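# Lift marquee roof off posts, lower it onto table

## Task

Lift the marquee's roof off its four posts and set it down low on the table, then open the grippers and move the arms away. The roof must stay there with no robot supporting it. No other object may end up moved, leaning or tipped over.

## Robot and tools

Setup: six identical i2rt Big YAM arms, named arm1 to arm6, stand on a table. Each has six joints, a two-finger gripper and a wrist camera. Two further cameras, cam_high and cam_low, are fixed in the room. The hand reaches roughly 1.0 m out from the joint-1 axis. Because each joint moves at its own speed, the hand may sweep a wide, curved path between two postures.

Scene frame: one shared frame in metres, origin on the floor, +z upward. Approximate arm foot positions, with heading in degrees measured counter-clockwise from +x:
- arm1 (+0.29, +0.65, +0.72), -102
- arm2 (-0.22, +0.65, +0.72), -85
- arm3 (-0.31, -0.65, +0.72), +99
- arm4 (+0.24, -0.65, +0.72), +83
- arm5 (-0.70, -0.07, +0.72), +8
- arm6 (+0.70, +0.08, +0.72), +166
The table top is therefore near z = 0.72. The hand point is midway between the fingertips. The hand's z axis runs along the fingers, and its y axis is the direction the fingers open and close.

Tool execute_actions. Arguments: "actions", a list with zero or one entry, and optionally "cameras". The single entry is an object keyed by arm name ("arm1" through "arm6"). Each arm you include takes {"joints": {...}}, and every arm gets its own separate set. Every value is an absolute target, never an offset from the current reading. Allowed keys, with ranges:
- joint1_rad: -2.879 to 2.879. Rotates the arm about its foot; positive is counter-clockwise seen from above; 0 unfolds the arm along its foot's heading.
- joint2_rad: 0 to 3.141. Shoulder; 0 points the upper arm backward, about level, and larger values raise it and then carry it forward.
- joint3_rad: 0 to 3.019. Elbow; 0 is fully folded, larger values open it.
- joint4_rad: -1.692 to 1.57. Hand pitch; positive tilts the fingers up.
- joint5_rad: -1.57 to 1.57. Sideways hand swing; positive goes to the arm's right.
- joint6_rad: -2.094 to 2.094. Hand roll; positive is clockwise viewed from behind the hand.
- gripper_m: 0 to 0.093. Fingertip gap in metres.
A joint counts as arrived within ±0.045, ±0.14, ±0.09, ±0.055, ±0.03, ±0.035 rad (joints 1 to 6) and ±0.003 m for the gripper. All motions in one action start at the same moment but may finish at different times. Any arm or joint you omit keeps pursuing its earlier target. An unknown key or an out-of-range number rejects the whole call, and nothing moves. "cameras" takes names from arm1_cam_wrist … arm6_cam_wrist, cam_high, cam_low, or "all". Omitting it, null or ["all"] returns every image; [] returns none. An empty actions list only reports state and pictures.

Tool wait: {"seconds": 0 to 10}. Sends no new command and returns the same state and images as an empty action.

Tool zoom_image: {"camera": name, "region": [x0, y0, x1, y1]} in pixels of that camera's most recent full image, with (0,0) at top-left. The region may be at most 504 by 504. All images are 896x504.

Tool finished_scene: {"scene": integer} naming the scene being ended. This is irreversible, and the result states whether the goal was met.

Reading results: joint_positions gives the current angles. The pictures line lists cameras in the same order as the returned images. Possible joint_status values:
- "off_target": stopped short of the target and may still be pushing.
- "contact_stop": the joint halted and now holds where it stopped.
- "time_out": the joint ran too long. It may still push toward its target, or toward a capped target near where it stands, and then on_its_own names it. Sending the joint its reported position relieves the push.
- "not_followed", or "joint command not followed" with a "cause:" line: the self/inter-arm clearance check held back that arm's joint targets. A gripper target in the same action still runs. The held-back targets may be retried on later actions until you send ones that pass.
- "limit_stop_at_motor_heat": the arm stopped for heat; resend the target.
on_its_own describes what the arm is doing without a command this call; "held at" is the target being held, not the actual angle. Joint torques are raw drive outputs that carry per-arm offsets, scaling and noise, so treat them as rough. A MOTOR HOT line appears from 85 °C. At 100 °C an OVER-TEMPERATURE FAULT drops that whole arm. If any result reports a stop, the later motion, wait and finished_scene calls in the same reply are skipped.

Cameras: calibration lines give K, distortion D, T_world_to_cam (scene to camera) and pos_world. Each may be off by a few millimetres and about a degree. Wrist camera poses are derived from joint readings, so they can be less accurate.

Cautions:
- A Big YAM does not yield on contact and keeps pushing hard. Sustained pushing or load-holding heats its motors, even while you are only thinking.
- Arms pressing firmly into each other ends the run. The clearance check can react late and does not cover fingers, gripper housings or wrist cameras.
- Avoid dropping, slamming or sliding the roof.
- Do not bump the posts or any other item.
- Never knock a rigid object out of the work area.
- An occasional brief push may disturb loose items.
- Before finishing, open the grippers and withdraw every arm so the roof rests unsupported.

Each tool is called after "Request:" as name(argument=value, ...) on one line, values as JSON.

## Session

Request:
execute_actions(actions=[])

Scene clock: 0.00 s.
Joint torques (N m, as the arm reports them, + toward a larger angle): no reading
Motor temperatures (°C, as the motors report them): arm1=[26 25 28 25 26 27] | arm2=[25 24 29 25 23 25] | arm3=[26 27 29 25 25 26] | arm4=[24 26 27 24 25 27] | arm5=[26 26 28 26 25 24] | arm6=[26 26 28 27 26 26]
arm1.joint_positions: joint1_rad=+0.246 joint2_rad=+0.433 joint3_rad=+0.565 joint4_rad=-1.250 joint5_rad=+0.216 joint6_rad=-0.388 gripper_m=+0.094
arm1.joint_status: not commanded
arm1.hand: x=+0.2673 y=+0.4558 z=+0.9848 quat_wxyz=(-0.044, -0.530, -0.812, +0.240) (m; scene frame)
arm2.joint_positions: joint1_rad=-0.352 joint2_rad=+0.510 joint3_rad=+0.407 joint4_rad=-0.998 joint5_rad=-0.252 joint6_rad=+0.285 gripper_m=+0.094
arm2.joint_status: not commanded
arm2.hand: x=-0.2439 y=+0.4339 z=+0.8994 quat_wxyz=(-0.249, -0.838, -0.479, +0.079) (m; scene frame)
arm3.joint_positions: joint1_rad=+0.117 joint2_rad=+0.339 joint3_rad=+0.667 joint4_rad=-1.399 joint5_rad=+0.297 joint6_rad=+0.502 gripper_m=+0.094
arm3.joint_status: not commanded
arm3.hand: x=-0.3055 y=-0.4771 z=+1.0335 quat_wxyz=(-0.227, +0.566, -0.775, -0.164) (m; scene frame)
arm4.joint_positions: joint1_rad=-0.200 joint2_rad=+0.470 joint3_rad=+0.480 joint4_rad=-1.106 joint5_rad=-0.134 joint6_rad=-0.564 gripper_m=+0.095
arm4.joint_status: not commanded
arm4.hand: x=+0.2762 y=-0.4415 z=+0.8945 quat_wxyz=(-0.189, +0.788, -0.568, -0.146) (m; scene frame)
arm5.joint_positions: joint1_rad=+0.401 joint2_rad=+0.408 joint3_rad=+0.600 joint4_rad=-1.301 joint5_rad=+0.088 joint6_rad=+0.258 gripper_m=+0.094
arm5.joint_status: not commanded
arm5.hand: x=-0.5373 y=+0.0214 z=+0.9688 quat_wxyz=(-0.227, +0.148, -0.962, -0.047) (m; scene frame)
arm6.joint_positions: joint1_rad=-0.310 joint2_rad=+0.496 joint3_rad=+0.455 joint4_rad=-1.054 joint5_rad=-0.290 joint6_rad=-0.212 gripper_m=+0.095
arm6.joint_status: not commanded
arm6.hand: x=+0.4937 y=+0.1533 z=+0.8967 quat_wxyz=(+0.044, +0.954, -0.137, -0.265) (m; scene frame)
pictures: arm1_cam_wrist, arm2_cam_wrist, arm3_cam_wrist, arm4_cam_wrist, arm5_cam_wrist, arm6_cam_wrist, cam_high, cam_low
Images, in order (width x height): arm1_cam_wrist 896x504, arm2_cam_wrist 896x504, arm3_cam_wrist 896x504, arm4_cam_wrist 896x504, arm5_cam_wrist 896x504, arm6_cam_wrist 896x504, cam_high 896x504, cam_low 896x504.

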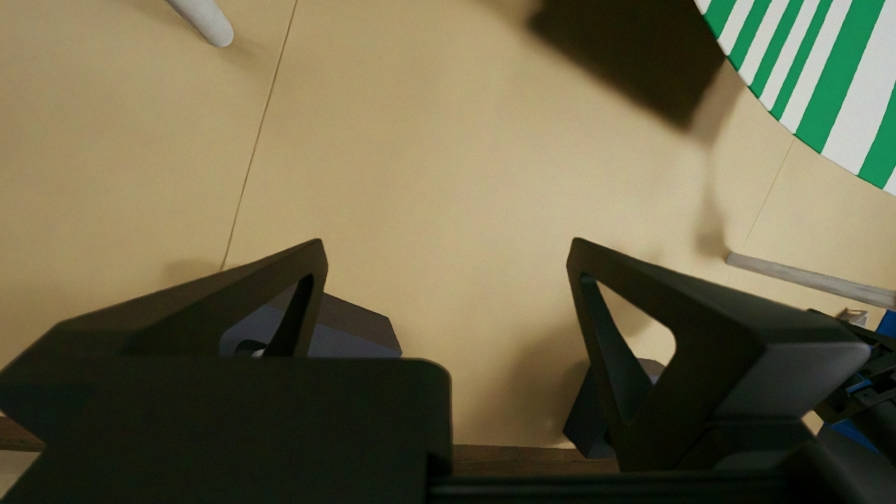

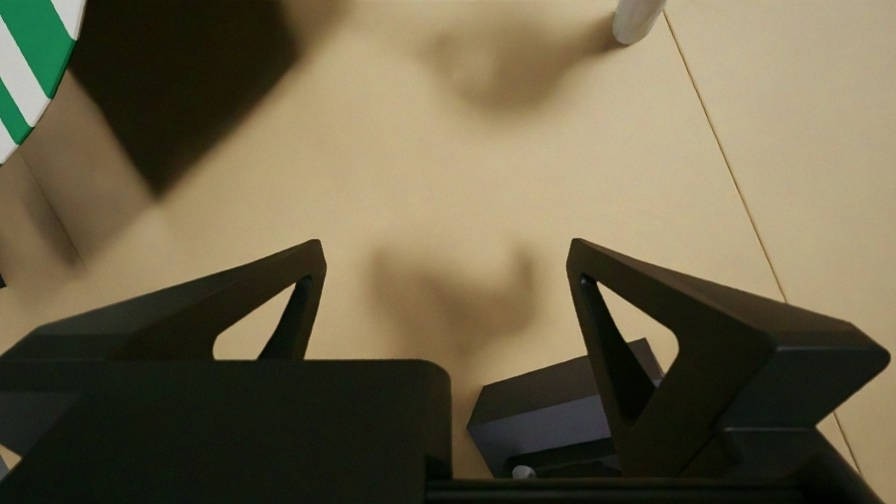

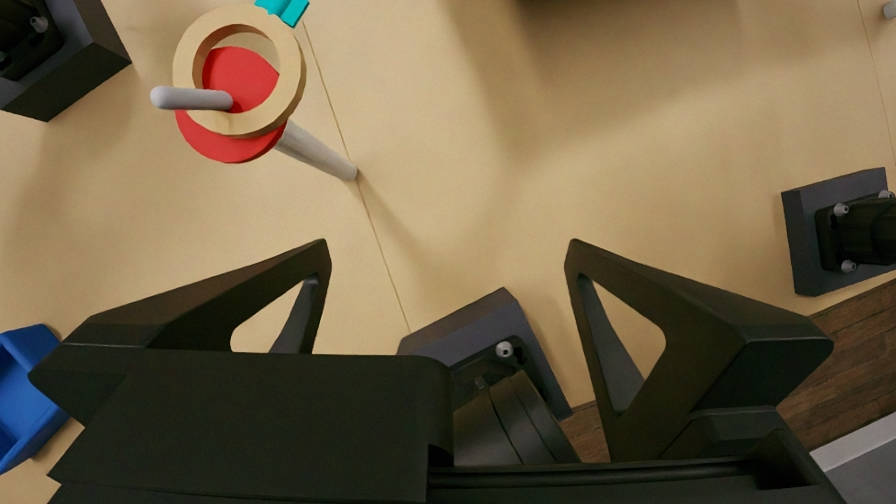

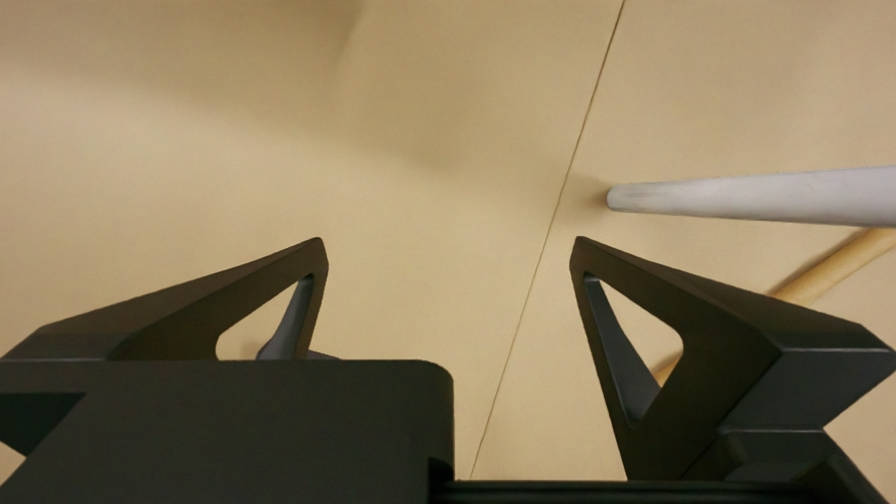

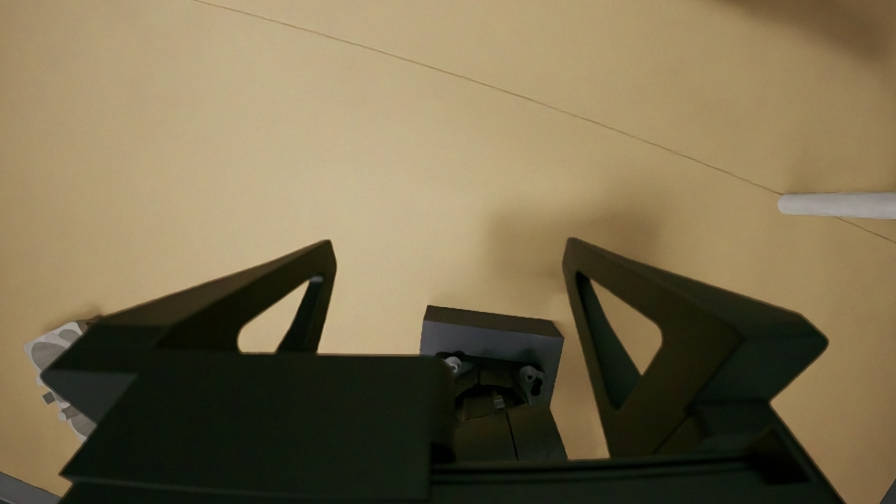

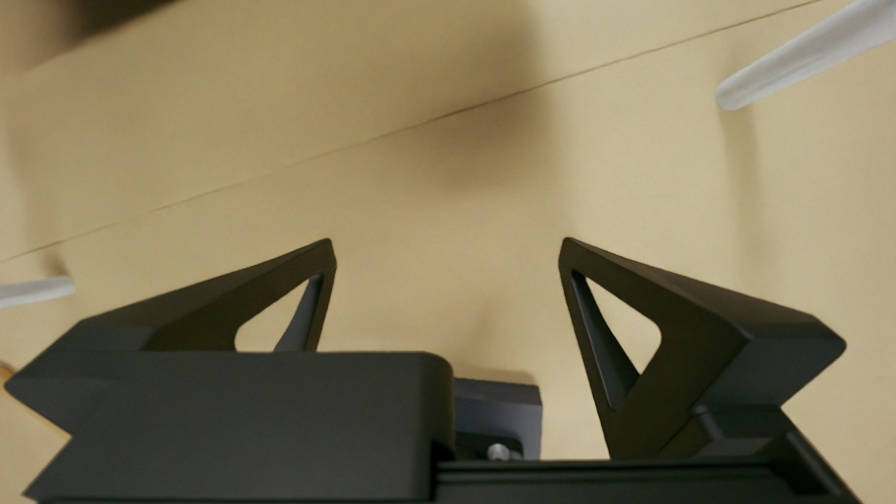

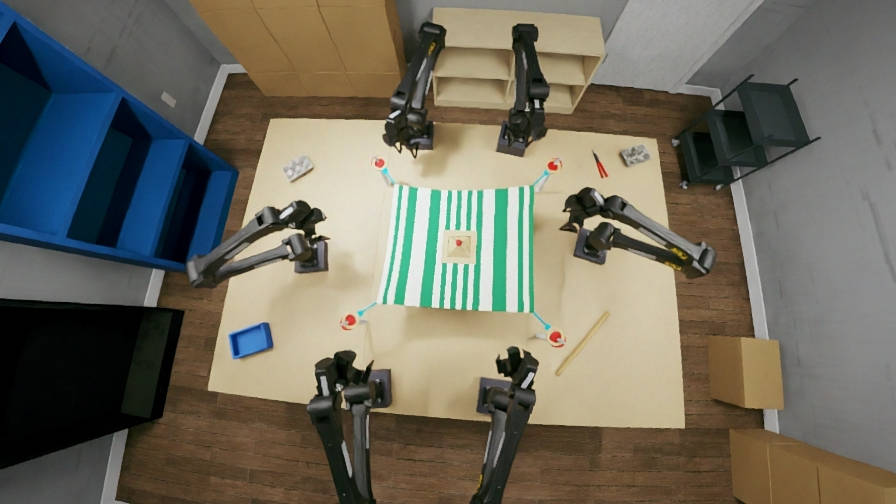

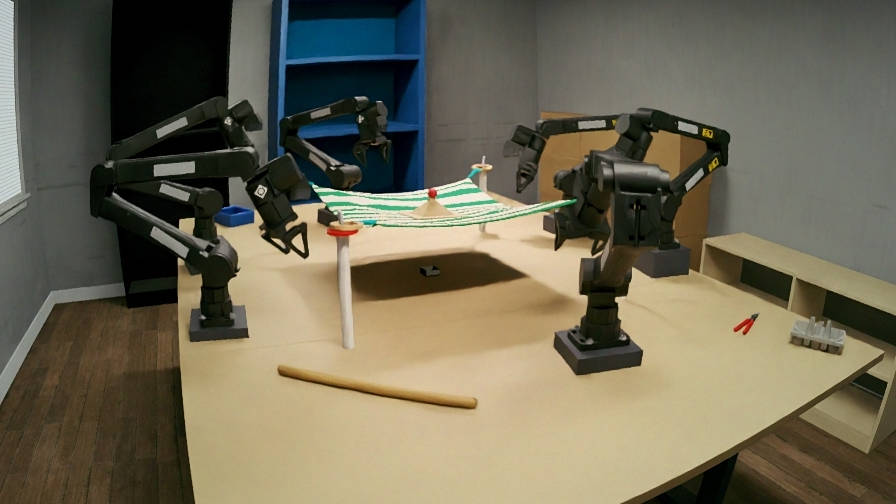

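Request:
execute_actions(actions=[{"arm1":{"joints":{"joint1_rad":0.35,"joint2_rad":0.9,"joint3_rad":1.15,"joint4_rad":-1.65,"joint5_rad":0,"joint6_rad":1.08}},"arm2":{"joints":{"joint1_rad":-0.15,"joint2_rad":0.85,"joint3_rad":1.15,"joint4_rad":-1.68,"joint5_rad":0,"joint6_rad":-1.0}},"arm3":{"joints":{"joint1_rad":-0.01,"joint2_rad":0.9,"joint3_rad":1.15,"joint4_rad":-1.65,"joint5_rad":0,"joint6_rad":0.92}},"arm4":{"joints":{"joint2_rad":0.9,"joint3_rad":1.15,"joint4_rad":-1.65,"joint5_rad":0,"joint6_rad":-1.35}},"arm5":{"joints":{"joint1_rad":0.06,"joint2_rad":0.2,"joint3_rad":0.42}},"arm6":{"joints":{"joint1_rad":0.2,"joint2_rad":0.1,"joint3_rad":0.3,"joint4_rad":-1.3,"joint5_rad":0}}}], cameras=[])

Request:
execute_actions(actions=[{"arm1":{"joints":{"joint1_rad":0.47,"joint2_rad":1.21,"joint3_rad":1.23,"joint4_rad":-1.54}},"arm2":{"joints":{"joint1_rad":-0.36,"joint2_rad":1.25,"joint3_rad":1.28,"joint4_rad":-1.52}},"arm3":{"joints":{"joint2_rad":1.215,"joint3_rad":1.21,"joint4_rad":-1.5}},"arm4":{"joints":{"joint1_rad":-0.375,"joint2_rad":1.25,"joint3_rad":1.39}}}], cameras=["arm1_cam_wrist","arm2_cam_wrist","arm3_cam_wrist","arm4_cam_wrist","cam_low"])

Scene clock: 15.40 s.
Joint torques (N m, as the arm reports them, + toward a larger angle): arm1=[ 0.85 -4.71 14.33  0.54 -0.12  0.1 ] | arm2=[ 1.6   0.37 10.67 -0.3   0.08 -0.1 ] | arm3=[ 0.8  -3.22 11.91 -0.01 -0.13  0.14] | arm4=[ 0.77 -2.93 13.61  0.31 -0.04 -0.07] | arm5=[0.86 2.77 9.35 1.16 0.15 0.04] | arm6=[0.1  3.3  8.9  0.22 0.15 0.02]
Motor temperatures (°C, as the motors report them): arm1=[26 25 32 25 26 27] | arm2=[25 24 32 25 23 25] | arm3=[26 27 33 25 25 26] | arm4=[24 26 31 24 25 27] | arm5=[26 26 32 26 25 24] | arm6=[26 26 32 27 26 26]
arm1.joint_positions: joint1_rad=+0.340 joint2_rad=+0.897 joint3_rad=+1.106 joint4_rad=-1.642 joint5_rad=+0.003 joint6_rad=+1.070 gripper_m=+0.094
arm1.joint_status: all done
arm1.hand: x=+0.3309 y=+0.4055 z=+1.1051 quat_wxyz=(-0.065, -0.942, -0.328, +0.012) (m; scene frame)
arm2.joint_positions: joint1_rad=-0.157 joint2_rad=+0.850 joint3_rad=+1.101 joint4_rad=-1.670 joint5_rad=-0.002 joint6_rad=-0.984 gripper_m=+0.094
arm2.joint_status: all done
arm2.hand: x=-0.2458 y=+0.4214 z=+1.0901 quat_wxyz=(-0.019, -0.341, -0.937, +0.073) (m; scene frame)
arm3.joint_positions: joint1_rad=-0.006 joint2_rad=+0.903 joint3_rad=+1.096 joint4_rad=-1.637 joint5_rad=+0.003 joint6_rad=+0.907 gripper_m=+0.094
arm3.joint_status: all done
arm3.hand: x=-0.3463 y=-0.4032 z=+1.0975 quat_wxyz=(-0.019, +0.392, -0.918, -0.055) (m; scene frame)
arm4.joint_positions: joint1_rad=-0.200 joint2_rad=+0.898 joint3_rad=+1.113 joint4_rad=-1.635 joint5_rad=-0.003 joint6_rad=-1.341 gripper_m=+0.095
arm4.joint_status: all done
arm4.hand: x=+0.3103 y=-0.4070 z=+1.0521 quat_wxyz=(-0.069, +0.966, -0.249, -0.004) (m; scene frame)
arm5.joint_positions: joint1_rad=+0.068 joint2_rad=+0.208 joint3_rad=+0.419 joint4_rad=-1.301 joint5_rad=+0.088 joint6_rad=+0.258 gripper_m=+0.094
arm5.joint_status: all done
arm5.hand: x=-0.5491 y=-0.0459 z=+0.9109 quat_wxyz=(-0.243, -0.014, -0.970, -0.012) (m; scene frame)
arm6.joint_positions: joint1_rad=+0.195 joint2_rad=+0.102 joint3_rad=+0.282 joint4_rad=-1.286 joint5_rad=-0.003 joint6_rad=-0.212 gripper_m=+0.095
arm6.joint_status: all done
arm6.hand: x=+0.5615 y=+0.0889 z=+0.8403 quat_wxyz=(-0.026, +0.971, +0.073, -0.225) (m; scene frame)
pictures: none
No camera images: the call's "cameras" was empty. Leave "cameras" out to get every camera's image.

Scene clock: 16.73 s.
Joint torques (N m, as the arm reports them, + toward a larger angle): arm1=[  0.58 -10.45  12.56   0.79  -0.08   0.11] | arm2=[ 1.04 -6.03  9.45  0.25  0.01 -0.09] | arm3=[ 0.83 -9.12 10.29  0.74 -0.13  0.15] | arm4=[  0.32 -10.63  13.43   0.27  -0.07  -0.07] | arm5=[0.85 2.8  9.37 1.16 0.15 0.03] | arm6=[ 0.33  2.31  9.2   0.29  0.14 -0.01]
Motor temperatures (°C, as the motors report them): arm1=[26 25 32 25 26 27] | arm2=[25 24 33 25 23 25] | arm3=[26 27 33 25 25 26] | arm4=[24 26 31 24 25 27] | arm5=[26 26 32 26 25 24] | arm6=[26 26 32 27 26 26]
arm1.joint_positions: joint1_rad=+0.463 joint2_rad=+1.218 joint3_rad=+1.206 joint4_rad=-1.545 joint5_rad=+0.002 joint6_rad=+1.071 gripper_m=+0.094
arm1.joint_status: all done
arm1.hand: x=+0.3873 y=+0.3225 z=+1.0593 quat_wxyz=(-0.004, -0.923, -0.385, +0.001) (m; scene frame)
arm2.joint_positions: joint1_rad=-0.358 joint2_rad=+1.260 joint3_rad=+1.250 joint4_rad=-1.528 joint5_rad=-0.001 joint6_rad=-0.985 gripper_m=+0.094
arm2.joint_status: all done
arm2.hand: x=-0.3317 y=+0.3069 z=+1.0408 quat_wxyz=(-0.003, -0.435, -0.901, +0.016) (m; scene frame)
arm3.joint_positions: joint1_rad=-0.006 joint2_rad=+1.231 joint3_rad=+1.179 joint4_rad=-1.510 joint5_rad=+0.002 joint6_rad=+0.908 gripper_m=+0.094
arm3.joint_status: all done
arm3.hand: x=-0.3598 y=-0.3081 z=+1.0417 quat_wxyz=(-0.003, +0.393, -0.920, +0.001) (m; scene frame)
arm4.joint_positions: joint1_rad=-0.372 joint2_rad=+1.260 joint3_rad=+1.353 joint4_rad=-1.641 joint5_rad=-0.002 joint6_rad=-1.342 gripper_m=+0.095
arm4.joint_status: all done
arm4.hand: x=+0.3969 y=-0.3252 z=+1.0444 quat_wxyz=(-0.005, +0.944, -0.331, -0.003) (m; scene frame)
arm5.joint_positions: joint1_rad=+0.068 joint2_rad=+0.208 joint3_rad=+0.419 joint4_rad=-1.301 joint5_rad=+0.088 joint6_rad=+0.258 gripper_m=+0.094
arm5.joint_status: not commanded
arm5.hand: x=-0.5491 y=-0.0459 z=+0.9109 quat_wxyz=(-0.243, -0.014, -0.970, -0.012) (m; scene frame)
arm6.joint_positions: joint1_rad=+0.195 joint2_rad=+0.102 joint3_rad=+0.282 joint4_rad=-1.286 joint5_rad=-0.003 joint6_rad=-0.212 gripper_m=+0.095
arm6.joint_status: not commanded
arm6.hand: x=+0.5615 y=+0.0889 z=+0.8403 quat_wxyz=(-0.026, +0.971, +0.073, -0.225) (m; scene frame)
pictures: arm1_cam_wrist, arm2_cam_wrist, arm3_cam_wrist, arm4_cam_wrist, cam_low
camera_calibration (this result's frames):
arm1_cam_wrist: T_world_to_cam=[[-0.717225, 0.696793, -0.00824302, 0.0567095], [0.567275, 0.590698, 0.573824, -1.01173], [0.404706, 0.406885, -0.818937, 0.701595], [0, 0, 0, 1]] pos_world=[0.330666, 0.272646, 1.15559]
arm2_cam_wrist: T_world_to_cam=[[-0.78494, -0.618867, 0.0295389, -0.0994285], [-0.496169, 0.656439, 0.568247, -0.955427], [-0.37106, 0.431384, -0.822327, 0.723598], [0, 0, 0, 1]] pos_world=[-0.2836, 0.253498, 1.14089]
arm3_cam_wrist: T_world_to_cam=[[0.714185, -0.699954, -0.00198522, 0.043037], [-0.56592, -0.579091, 0.586846, -0.991984], [-0.411915, -0.417994, -0.809696, 0.690435], [0, 0, 0, 1]] pos_world=[-0.307719, -0.255727, 1.14127]
arm4_cam_wrist: T_world_to_cam=[[0.624418, 0.781029, 0.00977378, -0.00562295], [0.626905, -0.508584, 0.590196, -1.02638], [0.465931, -0.362402, -0.807201, 0.66649], [0, 0, 0, 1]] pos_world=[0.336416, -0.276073, 1.14381]
Images, in order (width x height): arm1_cam_wrist 896x504, arm2_cam_wrist 896x504, arm3_cam_wrist 896x504, arm4_cam_wrist 896x504, cam_low 896x504.

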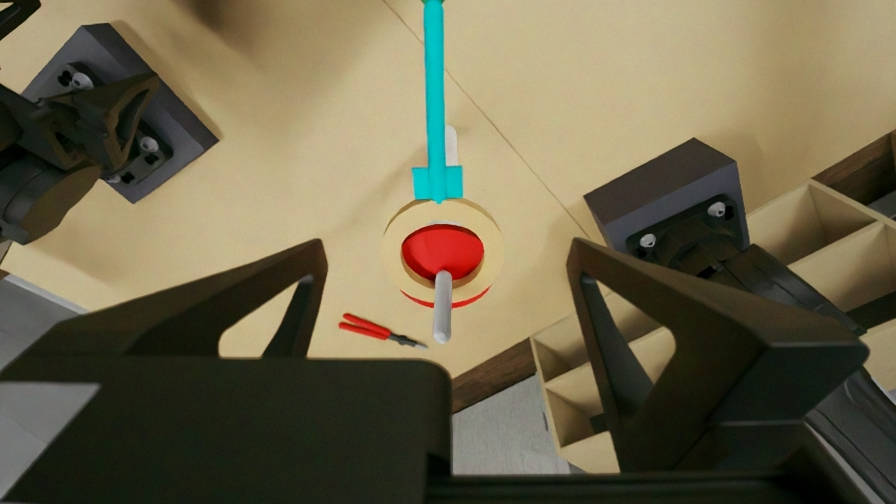

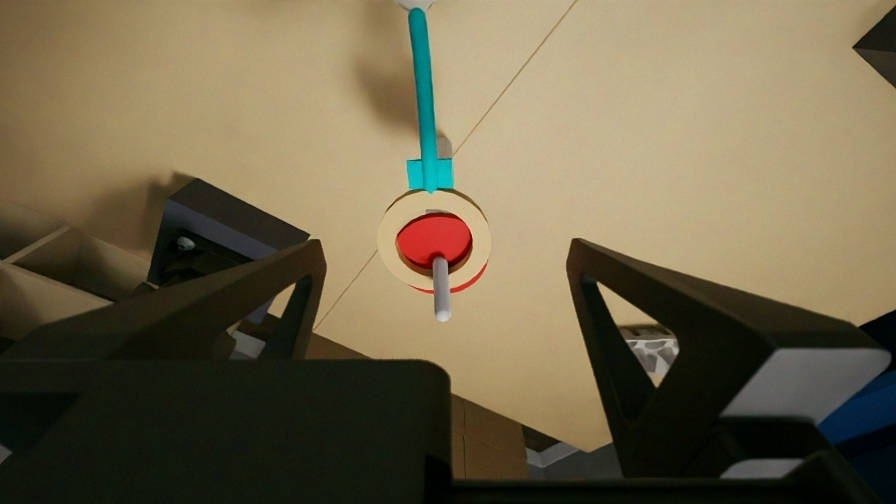

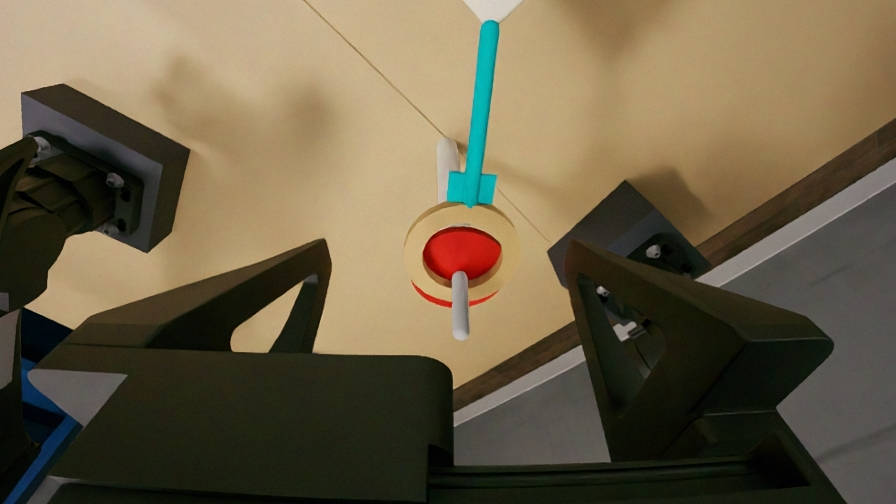

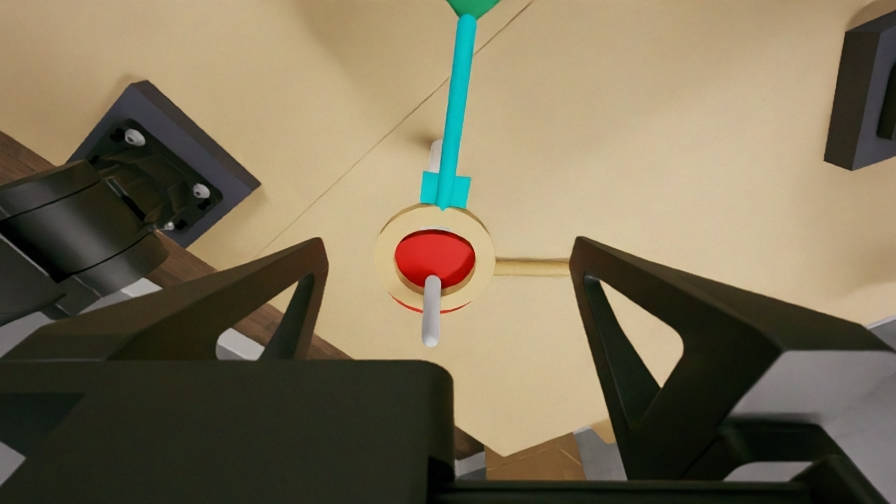

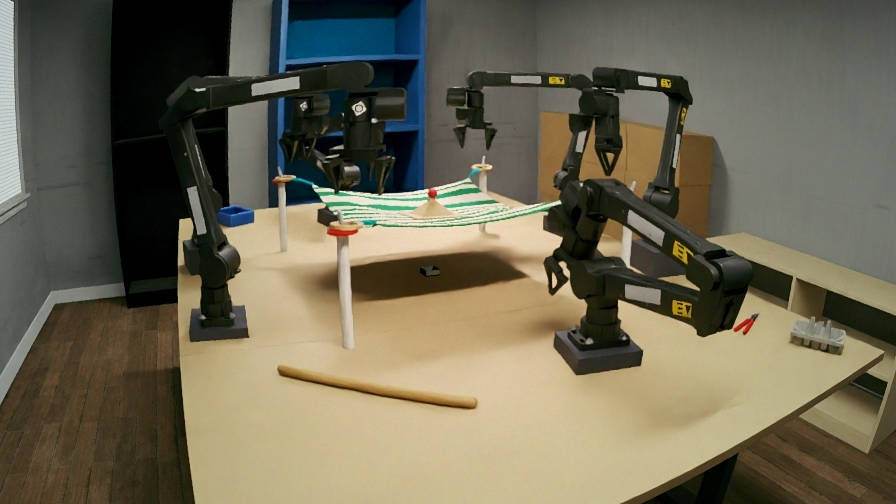

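Request:
execute_actions(actions=[{"arm1":{"joints":{"joint2_rad":1.25,"joint3_rad":1.02,"joint4_rad":-1.325,"gripper_m":0.075}},"arm2":{"joints":{"joint1_rad":-0.345,"joint2_rad":1.27,"joint3_rad":1.01,"joint4_rad":-1.26,"joint6_rad":-1.06,"gripper_m":0.075}},"arm3":{"joints":{"joint1_rad":-0.03,"joint3_rad":0.965,"joint4_rad":-1.27,"joint6_rad":1.03,"gripper_m":0.075}},"arm4":{"joints":{"joint3_rad":1.135,"joint4_rad":-1.42,"joint6_rad":-1.22,"gripper_m":0.075}}}], cameras=["arm1_cam_wrist","arm2_cam_wrist","arm3_cam_wrist","arm4_cam_wrist"])

Scene clock: 27.10 s.
Joint torques (N m, as the arm reports them, + toward a larger angle): arm1=[ 0.67 -9.73 10.36  0.97 -0.08  0.11] | arm2=[ 1.94 -5.64  7.89  0.38  0.01 -0.11] | arm3=[ 0.52 -7.93  8.28  0.95 -0.11  0.14] | arm4=[ 0.51 -8.9  10.19  1.17 -0.07  0.13] | arm5=[0.88 2.8  9.36 1.17 0.15 0.03] | arm6=[ 0.29  3.52  9.19  0.1   0.12 -0.05]
Motor temperatures (°C, as the motors report them): arm1=[26 26 33 25 26 27] | arm2=[25 24 33 25 23 25] | arm3=[26 27 33 25 25 26] | arm4=[24 26 32 24 25 27] | arm5=[26 26 32 26 25 24] | arm6=[26 26 33 27 26 26]
arm1.joint_positions: joint1_rad=+0.463 joint2_rad=+1.248 joint3_rad=+1.017 joint4_rad=-1.334 joint5_rad=+0.002 joint6_rad=+1.071 gripper_m=+0.075
arm1.joint_status: all done
arm1.hand: x=+0.3870 y=+0.3237 z=+0.9781 quat_wxyz=(+0.000, -0.923, -0.385, +0.001) (m; scene frame)
arm2.joint_positions: joint1_rad=-0.356 joint2_rad=+1.276 joint3_rad=+0.998 joint4_rad=-1.273 joint5_rad=-0.001 joint6_rad=-1.044 gripper_m=+0.075
arm2.joint_status: all done
arm2.hand: x=-0.3272 y=+0.3180 z=+0.9402 quat_wxyz=(-0.002, -0.407, -0.913, +0.009) (m; scene frame)
arm3.joint_positions: joint1_rad=-0.025 joint2_rad=+1.224 joint3_rad=+0.957 joint4_rad=-1.283 joint5_rad=+0.002 joint6_rad=+1.017 gripper_m=+0.075
arm3.joint_status: all done
arm3.hand: x=-0.3514 y=-0.3206 z=+0.9605 quat_wxyz=(-0.005, +0.333, -0.943, -0.004) (m; scene frame)
arm4.joint_positions: joint1_rad=-0.372 joint2_rad=+1.246 joint3_rad=+1.134 joint4_rad=-1.436 joint5_rad=-0.002 joint6_rad=-1.229 gripper_m=+0.075
arm4.joint_status: all done
arm4.hand: x=+0.3934 y=-0.3317 z=+0.9656 quat_wxyz=(-0.005, +0.924, -0.384, -0.003) (m; scene frame)
arm5.joint_positions: joint1_rad=+0.068 joint2_rad=+0.208 joint3_rad=+0.419 joint4_rad=-1.301 joint5_rad=+0.088 joint6_rad=+0.258 gripper_m=+0.094
arm5.joint_status: not commanded
arm5.hand: x=-0.5491 y=-0.0459 z=+0.9109 quat_wxyz=(-0.243, -0.014, -0.970, -0.012) (m; scene frame)
arm6.joint_positions: joint1_rad=+0.195 joint2_rad=+0.102 joint3_rad=+0.282 joint4_rad=-1.286 joint5_rad=-0.003 joint6_rad=-0.212 gripper_m=+0.095
arm6.joint_status: not commanded
arm6.hand: x=+0.5615 y=+0.0889 z=+0.8403 quat_wxyz=(-0.026, +0.971, +0.073, -0.225) (m; scene frame)
pictures: arm1_cam_wrist, arm2_cam_wrist, arm3_cam_wrist, arm4_cam_wrist
camera_calibration (this result's frames):
arm1_cam_wrist: T_world_to_cam=[[-0.717238, 0.696827, -0.000911566, 0.0478187], [0.568662, 0.586074, 0.577184, -0.967995], [0.402731, 0.41346, -0.816614, 0.631139], [0, 0, 0, 1]] pos_world=[0.33058, 0.273045, 1.07415]
arm2_cam_wrist: T_world_to_cam=[[-0.745791, -0.665906, 0.0191012, -0.0485026], [-0.536566, 0.617434, 0.575215, -0.910725], [-0.394833, 0.418741, -0.817779, 0.629784], [0, 0, 0, 1]] pos_world=[-0.276177, 0.266298, 1.03981]
arm3_cam_wrist: T_world_to_cam=[[0.618894, -0.785382, -0.0120513, -0.0231739], [-0.63458, -0.508983, 0.581587, -0.943417], [-0.462902, -0.352293, -0.813395, 0.629629], [0, 0, 0, 1]] pos_world=[-0.292875, -0.27657, 1.06054]
arm4_cam_wrist: T_world_to_cam=[[0.708452, 0.705701, 0.00907211, -0.0549391], [0.56628, -0.576065, 0.589471, -0.978795], [0.421216, -0.412474, -0.807739, 0.603659], [0, 0, 0, 1]] pos_world=[0.338922, -0.276085, 1.06507]
Images, in order (width x height): arm1_cam_wrist 896x504, arm2_cam_wrist 896x504, arm3_cam_wrist 896x504, arm4_cam_wrist 896x504.

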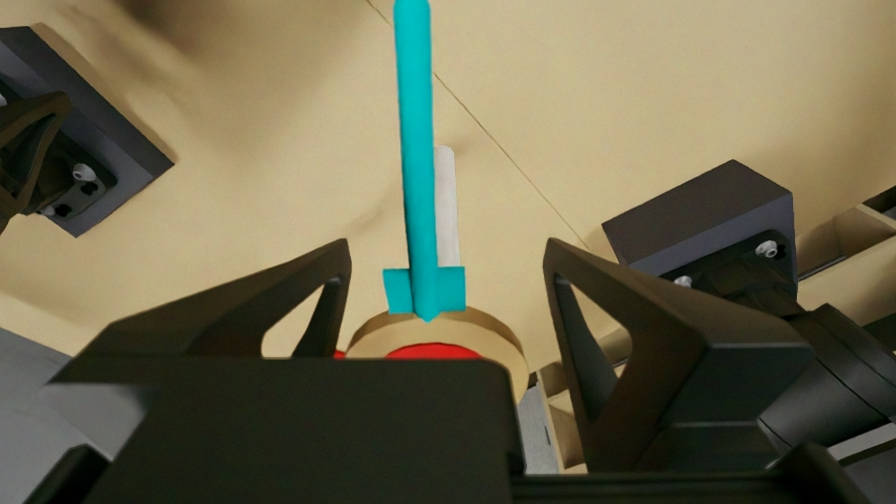

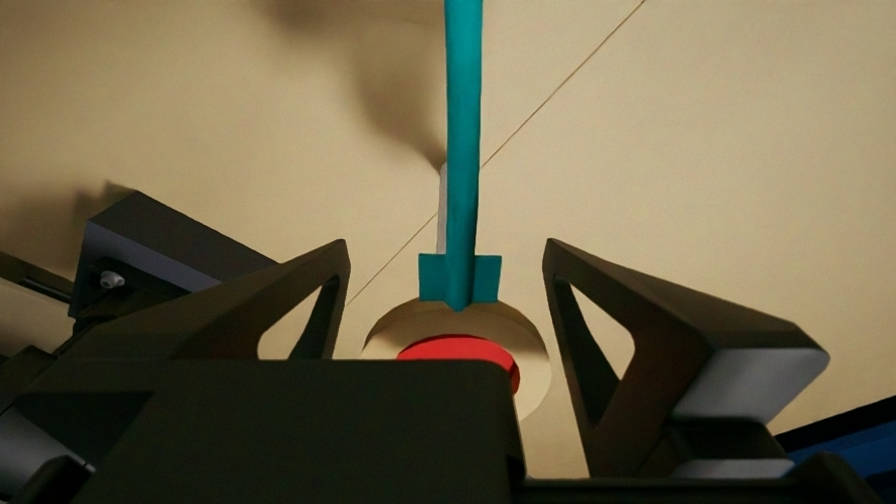

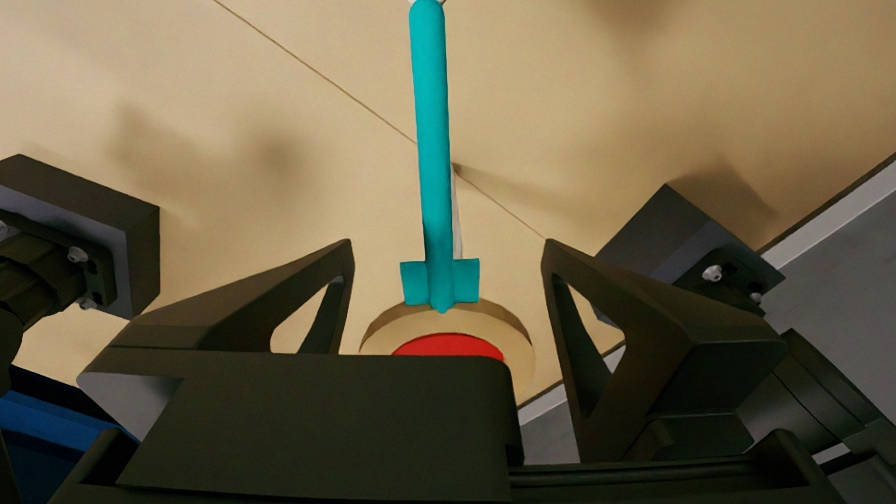

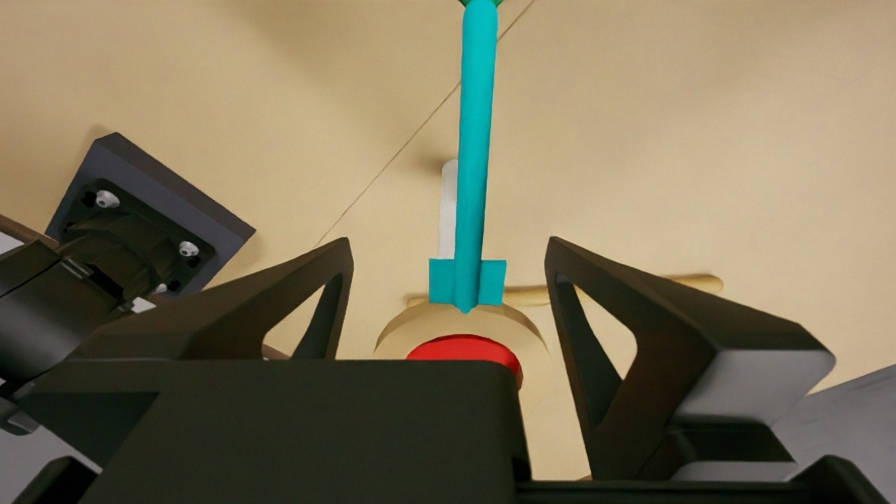

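Request:
execute_actions(actions=[{"arm1":{"joints":{"joint4_rad":-1.295,"gripper_m":0.005}},"arm2":{"joints":{"joint4_rad":-1.23,"gripper_m":0.005}},"arm3":{"joints":{"joint4_rad":-1.255,"gripper_m":0.005}},"arm4":{"joints":{"joint4_rad":-1.39,"gripper_m":0.005}}}], cameras=["arm1_cam_wrist","arm2_cam_wrist","cam_low"])

Scene clock: 30.37 s.
Joint torques (N m, as the arm reports them, + toward a larger angle): arm1=[ 0.6  -9.68 10.5   0.8  -0.38  0.1 ] | arm2=[ 1.97 -5.61  7.88  0.8  -0.01 -0.1 ] | arm3=[ 1.44 -8.    8.36  0.75 -0.33  0.14] | arm4=[ 0.36 -9.1  10.21  1.21 -0.07  0.13] | arm5=[0.82 2.76 9.36 1.18 0.15 0.04] | arm6=[ 0.07  2.75  8.99  0.12  0.11 -0.05]
Motor temperatures (°C, as the motors report them): arm1=[26 26 32 25 26 27] | arm2=[25 24 33 25 23 25] | arm3=[26 27 33 25 25 26] | arm4=[24 26 32 24 25 27] | arm5=[26 26 32 26 25 24] | arm6=[26 26 33 27 26 26]
arm1.joint_positions: joint1_rad=+0.463 joint2_rad=+1.247 joint3_rad=+1.017 joint4_rad=-1.299 joint5_rad=+0.009 joint6_rad=+1.072 gripper_m=+0.020
arm1.joint_status: gripper_m off_target (ended at +0.020, target +0.005); the others done
arm1.hand: x=+0.3883 y=+0.3150 z=+0.9784 quat_wxyz=(-0.017, -0.923, -0.385, +0.006) (m; scene frame)
arm2.joint_positions: joint1_rad=-0.356 joint2_rad=+1.276 joint3_rad=+0.998 joint4_rad=-1.251 joint5_rad=-0.001 joint6_rad=-1.044 gripper_m=+0.050
arm2.joint_status: gripper_m off_target (ended at +0.050, target +0.005); the others done
arm2.hand: x=-0.3288 y=+0.3130 z=+0.9405 quat_wxyz=(-0.003, -0.407, -0.913, +0.020) (m; scene frame)
arm3.joint_positions: joint1_rad=-0.030 joint2_rad=+1.224 joint3_rad=+0.957 joint4_rad=-1.262 joint5_rad=+0.008 joint6_rad=+1.018 gripper_m=+0.021
arm3.joint_status: gripper_m off_target (ended at +0.021, target +0.005); the others done
arm3.hand: x=-0.3492 y=-0.3152 z=+0.9607 quat_wxyz=(-0.010, +0.330, -0.944, -0.014) (m; scene frame)
arm4.joint_positions: joint1_rad=-0.372 joint2_rad=+1.246 joint3_rad=+1.134 joint4_rad=-1.406 joint5_rad=-0.002 joint6_rad=-1.227 gripper_m=+0.021
arm4.joint_status: gripper_m off_target (ended at +0.021, target +0.005); the others done
arm4.hand: x=+0.3965 y=-0.3251 z=+0.9658 quat_wxyz=(-0.020, +0.923, -0.384, -0.003) (m; scene frame)
arm5.joint_positions: joint1_rad=+0.068 joint2_rad=+0.208 joint3_rad=+0.419 joint4_rad=-1.301 joint5_rad=+0.088 joint6_rad=+0.258 gripper_m=+0.094
arm5.joint_status: not commanded
arm5.hand: x=-0.5491 y=-0.0459 z=+0.9109 quat_wxyz=(-0.243, -0.014, -0.970, -0.012) (m; scene frame)
arm6.joint_positions: joint1_rad=+0.195 joint2_rad=+0.102 joint3_rad=+0.282 joint4_rad=-1.286 joint5_rad=-0.003 joint6_rad=-0.212 gripper_m=+0.095
arm6.joint_status: not commanded
arm6.hand: x=+0.5615 y=+0.0889 z=+0.8403 quat_wxyz=(-0.026, +0.971, +0.073, -0.225) (m; scene frame)
pictures: arm1_cam_wrist, arm2_cam_wrist, cam_low
camera_calibration (this result's frames):
arm1_cam_wrist: T_world_to_cam=[[-0.716823, 0.696663, -0.0287147, 0.0819091], [0.567061, 0.606444, 0.557376, -0.950219], [0.405717, 0.383257, -0.829763, 0.655654], [0, 0, 0, 1]] pos_world=[0.331536, 0.267907, 1.07602]
arm2_cam_wrist: T_world_to_cam=[[-0.745351, -0.665586, 0.0380448, -0.0708301], [-0.532777, 0.628988, 0.566147, -0.902554], [-0.400749, 0.401709, -0.823426, 0.640129], [0, 0, 0, 1]] pos_world=[-0.277122, 0.263406, 1.04077]
Images, in order (width x height): arm1_cam_wrist 896x504, arm2_cam_wrist 896x504, cam_low 896x504.

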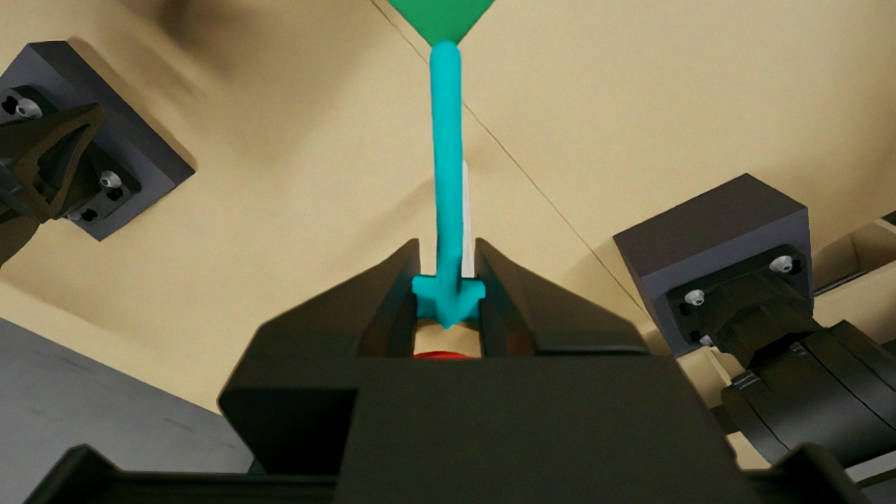

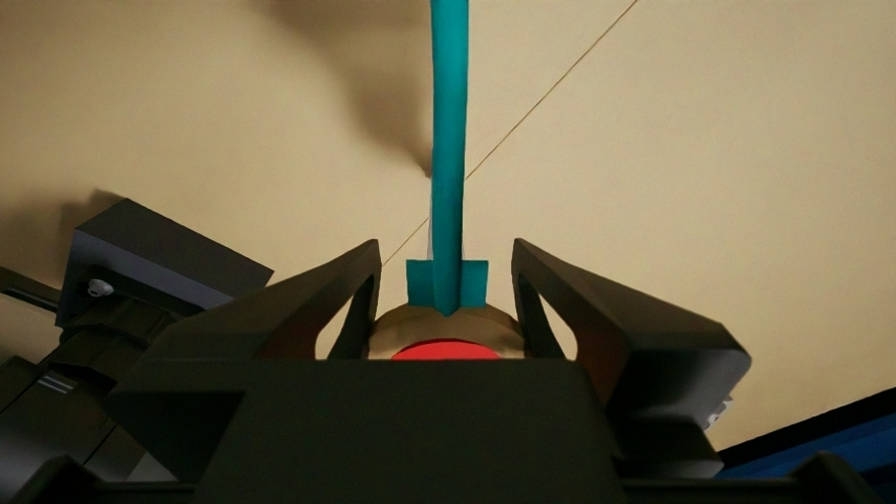

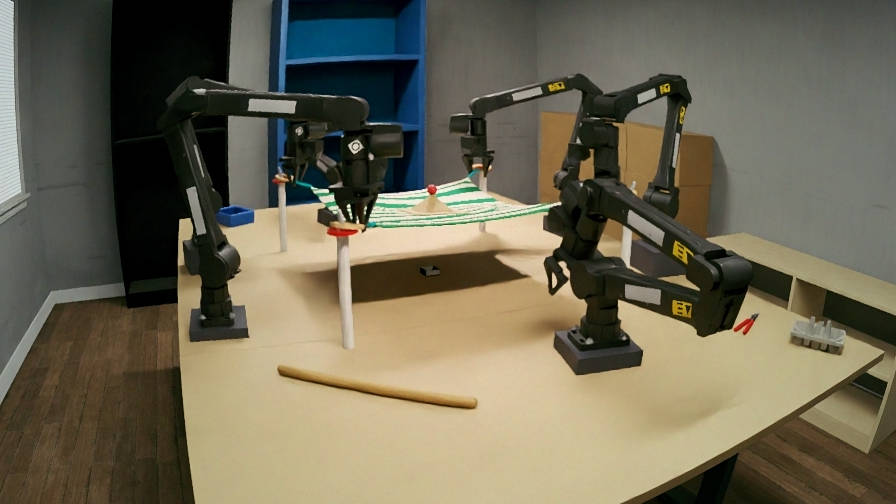

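Arm2 caught the ring edge; regrip further in.

Request:
execute_actions(actions=[{"arm2":{"joints":{"joint1_rad":-0.325,"gripper_m":0.065}}}], cameras=["arm2_cam_wrist"])

Request:
execute_actions(actions=[{"arm2":{"joints":{"gripper_m":0.005}}}], cameras=["arm2_cam_wrist"])

Scene clock: 33.57 s.
Joint torques (N m, as the arm reports them, + toward a larger angle): arm1=[ 0.58 -9.69 10.47  0.81 -0.38  0.1 ] | arm2=[ 1.71 -5.52  7.86  0.48 -0.12 -0.1 ] | arm3=[ 1.12 -7.9   8.39  0.69 -0.35  0.13] | arm4=[ 0.43 -9.07 10.19  1.21 -0.06  0.13] | arm5=[0.83 2.77 9.36 1.16 0.15 0.03] | arm6=[-0.18  3.41  9.02  0.2   0.14  0.02]
Motor temperatures (°C, as the motors report them): arm1=[26 26 32 25 26 27] | arm2=[25 24 33 25 23 25] | arm3=[26 27 33 25 25 26] | arm4=[24 26 31 24 25 27] | arm5=[26 26 32 26 25 24] | arm6=[26 26 33 27 26 26]
arm1.joint_positions: joint1_rad=+0.463 joint2_rad=+1.247 joint3_rad=+1.017 joint4_rad=-1.299 joint5_rad=+0.009 joint6_rad=+1.072 gripper_m=+0.020
arm1.joint_status: not commanded
arm1.hand: x=+0.3883 y=+0.3150 z=+0.9784 quat_wxyz=(-0.017, -0.923, -0.385, +0.006) (m; scene frame)
arm2.joint_positions: joint1_rad=-0.334 joint2_rad=+1.276 joint3_rad=+0.998 joint4_rad=-1.243 joint5_rad=+0.002 joint6_rad=-1.044 gripper_m=+0.065
arm2.joint_status: all done
arm2.hand: x=-0.3222 y=+0.3088 z=+0.9406 quat_wxyz=(-0.002, -0.396, -0.918, +0.024) (m; scene frame)
arm3.joint_positions: joint1_rad=-0.030 joint2_rad=+1.224 joint3_rad=+0.957 joint4_rad=-1.262 joint5_rad=+0.008 joint6_rad=+1.018 gripper_m=+0.021
arm3.joint_status: not commanded
arm3.hand: x=-0.3492 y=-0.3152 z=+0.9607 quat_wxyz=(-0.010, +0.330, -0.944, -0.014) (m; scene frame)
arm4.joint_positions: joint1_rad=-0.372 joint2_rad=+1.246 joint3_rad=+1.134 joint4_rad=-1.406 joint5_rad=-0.002 joint6_rad=-1.227 gripper_m=+0.021
arm4.joint_status: not commanded
arm4.hand: x=+0.3965 y=-0.3251 z=+0.9658 quat_wxyz=(-0.020, +0.923, -0.384, -0.003) (m; scene frame)
arm5.joint_positions: joint1_rad=+0.068 joint2_rad=+0.208 joint3_rad=+0.419 joint4_rad=-1.301 joint5_rad=+0.088 joint6_rad=+0.258 gripper_m=+0.094
arm5.joint_status: not commanded
arm5.hand: x=-0.5491 y=-0.0459 z=+0.9109 quat_wxyz=(-0.243, -0.014, -0.970, -0.012) (m; scene frame)
arm6.joint_positions: joint1_rad=+0.195 joint2_rad=+0.102 joint3_rad=+0.282 joint4_rad=-1.286 joint5_rad=-0.003 joint6_rad=-0.212 gripper_m=+0.095
arm6.joint_status: not commanded
arm6.hand: x=+0.5615 y=+0.0889 z=+0.8403 quat_wxyz=(-0.026, +0.971, +0.073, -0.225) (m; scene frame)
pictures: arm2_cam_wrist
camera_calibration (this result's frames):
arm2_cam_wrist: T_world_to_cam=[[-0.730063, -0.681801, 0.0464356, -0.0666525], [-0.544148, 0.621083, 0.564056, -0.895663], [-0.413414, 0.386528, -0.82443, 0.646119], [0, 0, 0, 1]] pos_world=[-0.268919, 0.261094, 1.04098]
Images, in order (width x height): arm2_cam_wrist 896x504.

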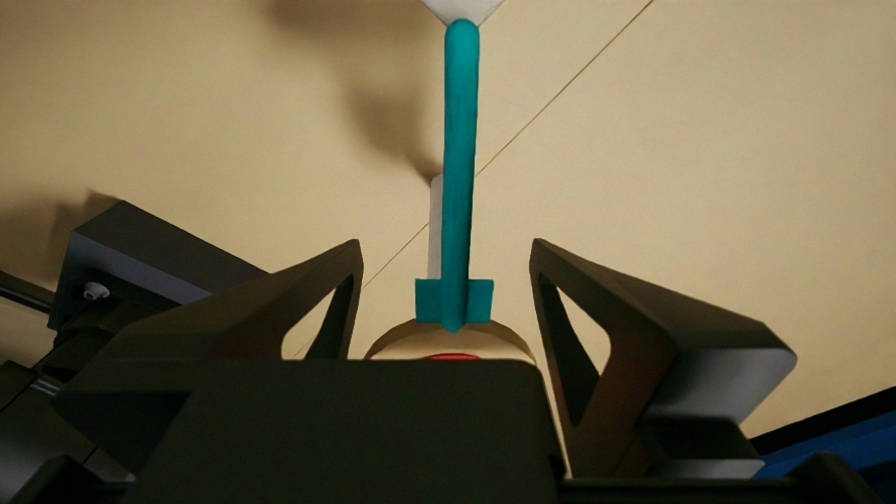

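Scene clock: 34.20 s.
Joint torques (N m, as the arm reports them, + toward a larger angle): arm1=[ 0.61 -9.74 10.46  0.8  -0.38  0.1 ] | arm2=[ 1.71 -5.58  7.86  0.39 -0.02 -0.09] | arm3=[ 1.33 -8.36  8.43  0.66 -0.35  0.14] | arm4=[ 0.4  -9.07 10.21  1.21 -0.06  0.12] | arm5=[0.85 2.81 9.36 1.17 0.15 0.03] | arm6=[ 0.13  3.21  9.24  0.16  0.14 -0.01]
Motor temperatures (°C, as the motors report them): arm1=[26 26 32 25 26 27] | arm2=[25 24 33 25 23 25] | arm3=[26 27 33 25 25 26] | arm4=[24 26 31 24 25 27] | arm5=[26 26 32 26 25 24] | arm6=[26 26 33 27 26 26]
arm1.joint_positions: joint1_rad=+0.463 joint2_rad=+1.247 joint3_rad=+1.017 joint4_rad=-1.299 joint5_rad=+0.009 joint6_rad=+1.072 gripper_m=+0.020
arm1.joint_status: not commanded
arm1.hand: x=+0.3883 y=+0.3150 z=+0.9784 quat_wxyz=(-0.017, -0.923, -0.385, +0.006) (m; scene frame)
arm2.joint_positions: joint1_rad=-0.333 joint2_rad=+1.276 joint3_rad=+0.998 joint4_rad=-1.241 joint5_rad=+0.000 joint6_rad=-1.045 gripper_m=+0.020
arm2.joint_status: gripper_m off_target (ended at +0.020, target +0.005)
arm2.hand: x=-0.3219 y=+0.3081 z=+0.9406 quat_wxyz=(-0.003, -0.396, -0.918, +0.025) (m; scene frame)
arm3.joint_positions: joint1_rad=-0.030 joint2_rad=+1.224 joint3_rad=+0.957 joint4_rad=-1.262 joint5_rad=+0.008 joint6_rad=+1.018 gripper_m=+0.021
arm3.joint_status: not commanded
arm3.hand: x=-0.3492 y=-0.3152 z=+0.9607 quat_wxyz=(-0.010, +0.330, -0.944, -0.014) (m; scene frame)
arm4.joint_positions: joint1_rad=-0.372 joint2_rad=+1.246 joint3_rad=+1.134 joint4_rad=-1.406 joint5_rad=-0.002 joint6_rad=-1.227 gripper_m=+0.021
arm4.joint_status: not commanded
arm4.hand: x=+0.3965 y=-0.3251 z=+0.9658 quat_wxyz=(-0.020, +0.923, -0.384, -0.003) (m; scene frame)
arm5.joint_positions: joint1_rad=+0.068 joint2_rad=+0.208 joint3_rad=+0.419 joint4_rad=-1.301 joint5_rad=+0.088 joint6_rad=+0.258 gripper_m=+0.094
arm5.joint_status: not commanded
arm5.hand: x=-0.5491 y=-0.0459 z=+0.9109 quat_wxyz=(-0.243, -0.014, -0.970, -0.012) (m; scene frame)
arm6.joint_positions: joint1_rad=+0.195 joint2_rad=+0.102 joint3_rad=+0.282 joint4_rad=-1.286 joint5_rad=-0.003 joint6_rad=-0.212 gripper_m=+0.095
arm6.joint_status: not commanded
arm6.hand: x=+0.5615 y=+0.0889 z=+0.8403 quat_wxyz=(-0.026, +0.971, +0.073, -0.225) (m; scene frame)
pictures: arm2_cam_wrist
camera_calibration (this result's frames):
arm2_cam_wrist: T_world_to_cam=[[-0.729272, -0.682576, 0.0474638, -0.0673772], [-0.545559, 0.621942, 0.561741, -0.893649], [-0.412951, 0.383768, -0.82595, 0.648949], [0, 0, 0, 1]] pos_world=[-0.26869, 0.260763, 1.0412]
Images, in order (width x height): arm2_cam_wrist 896x504.

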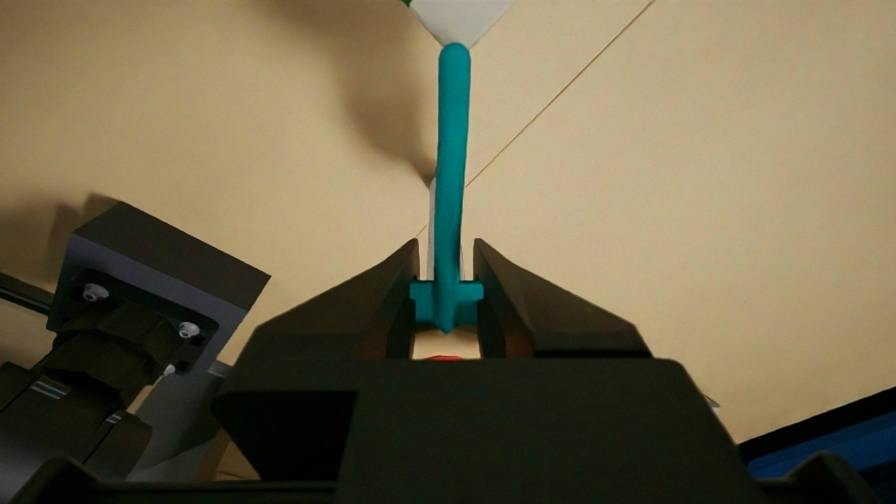

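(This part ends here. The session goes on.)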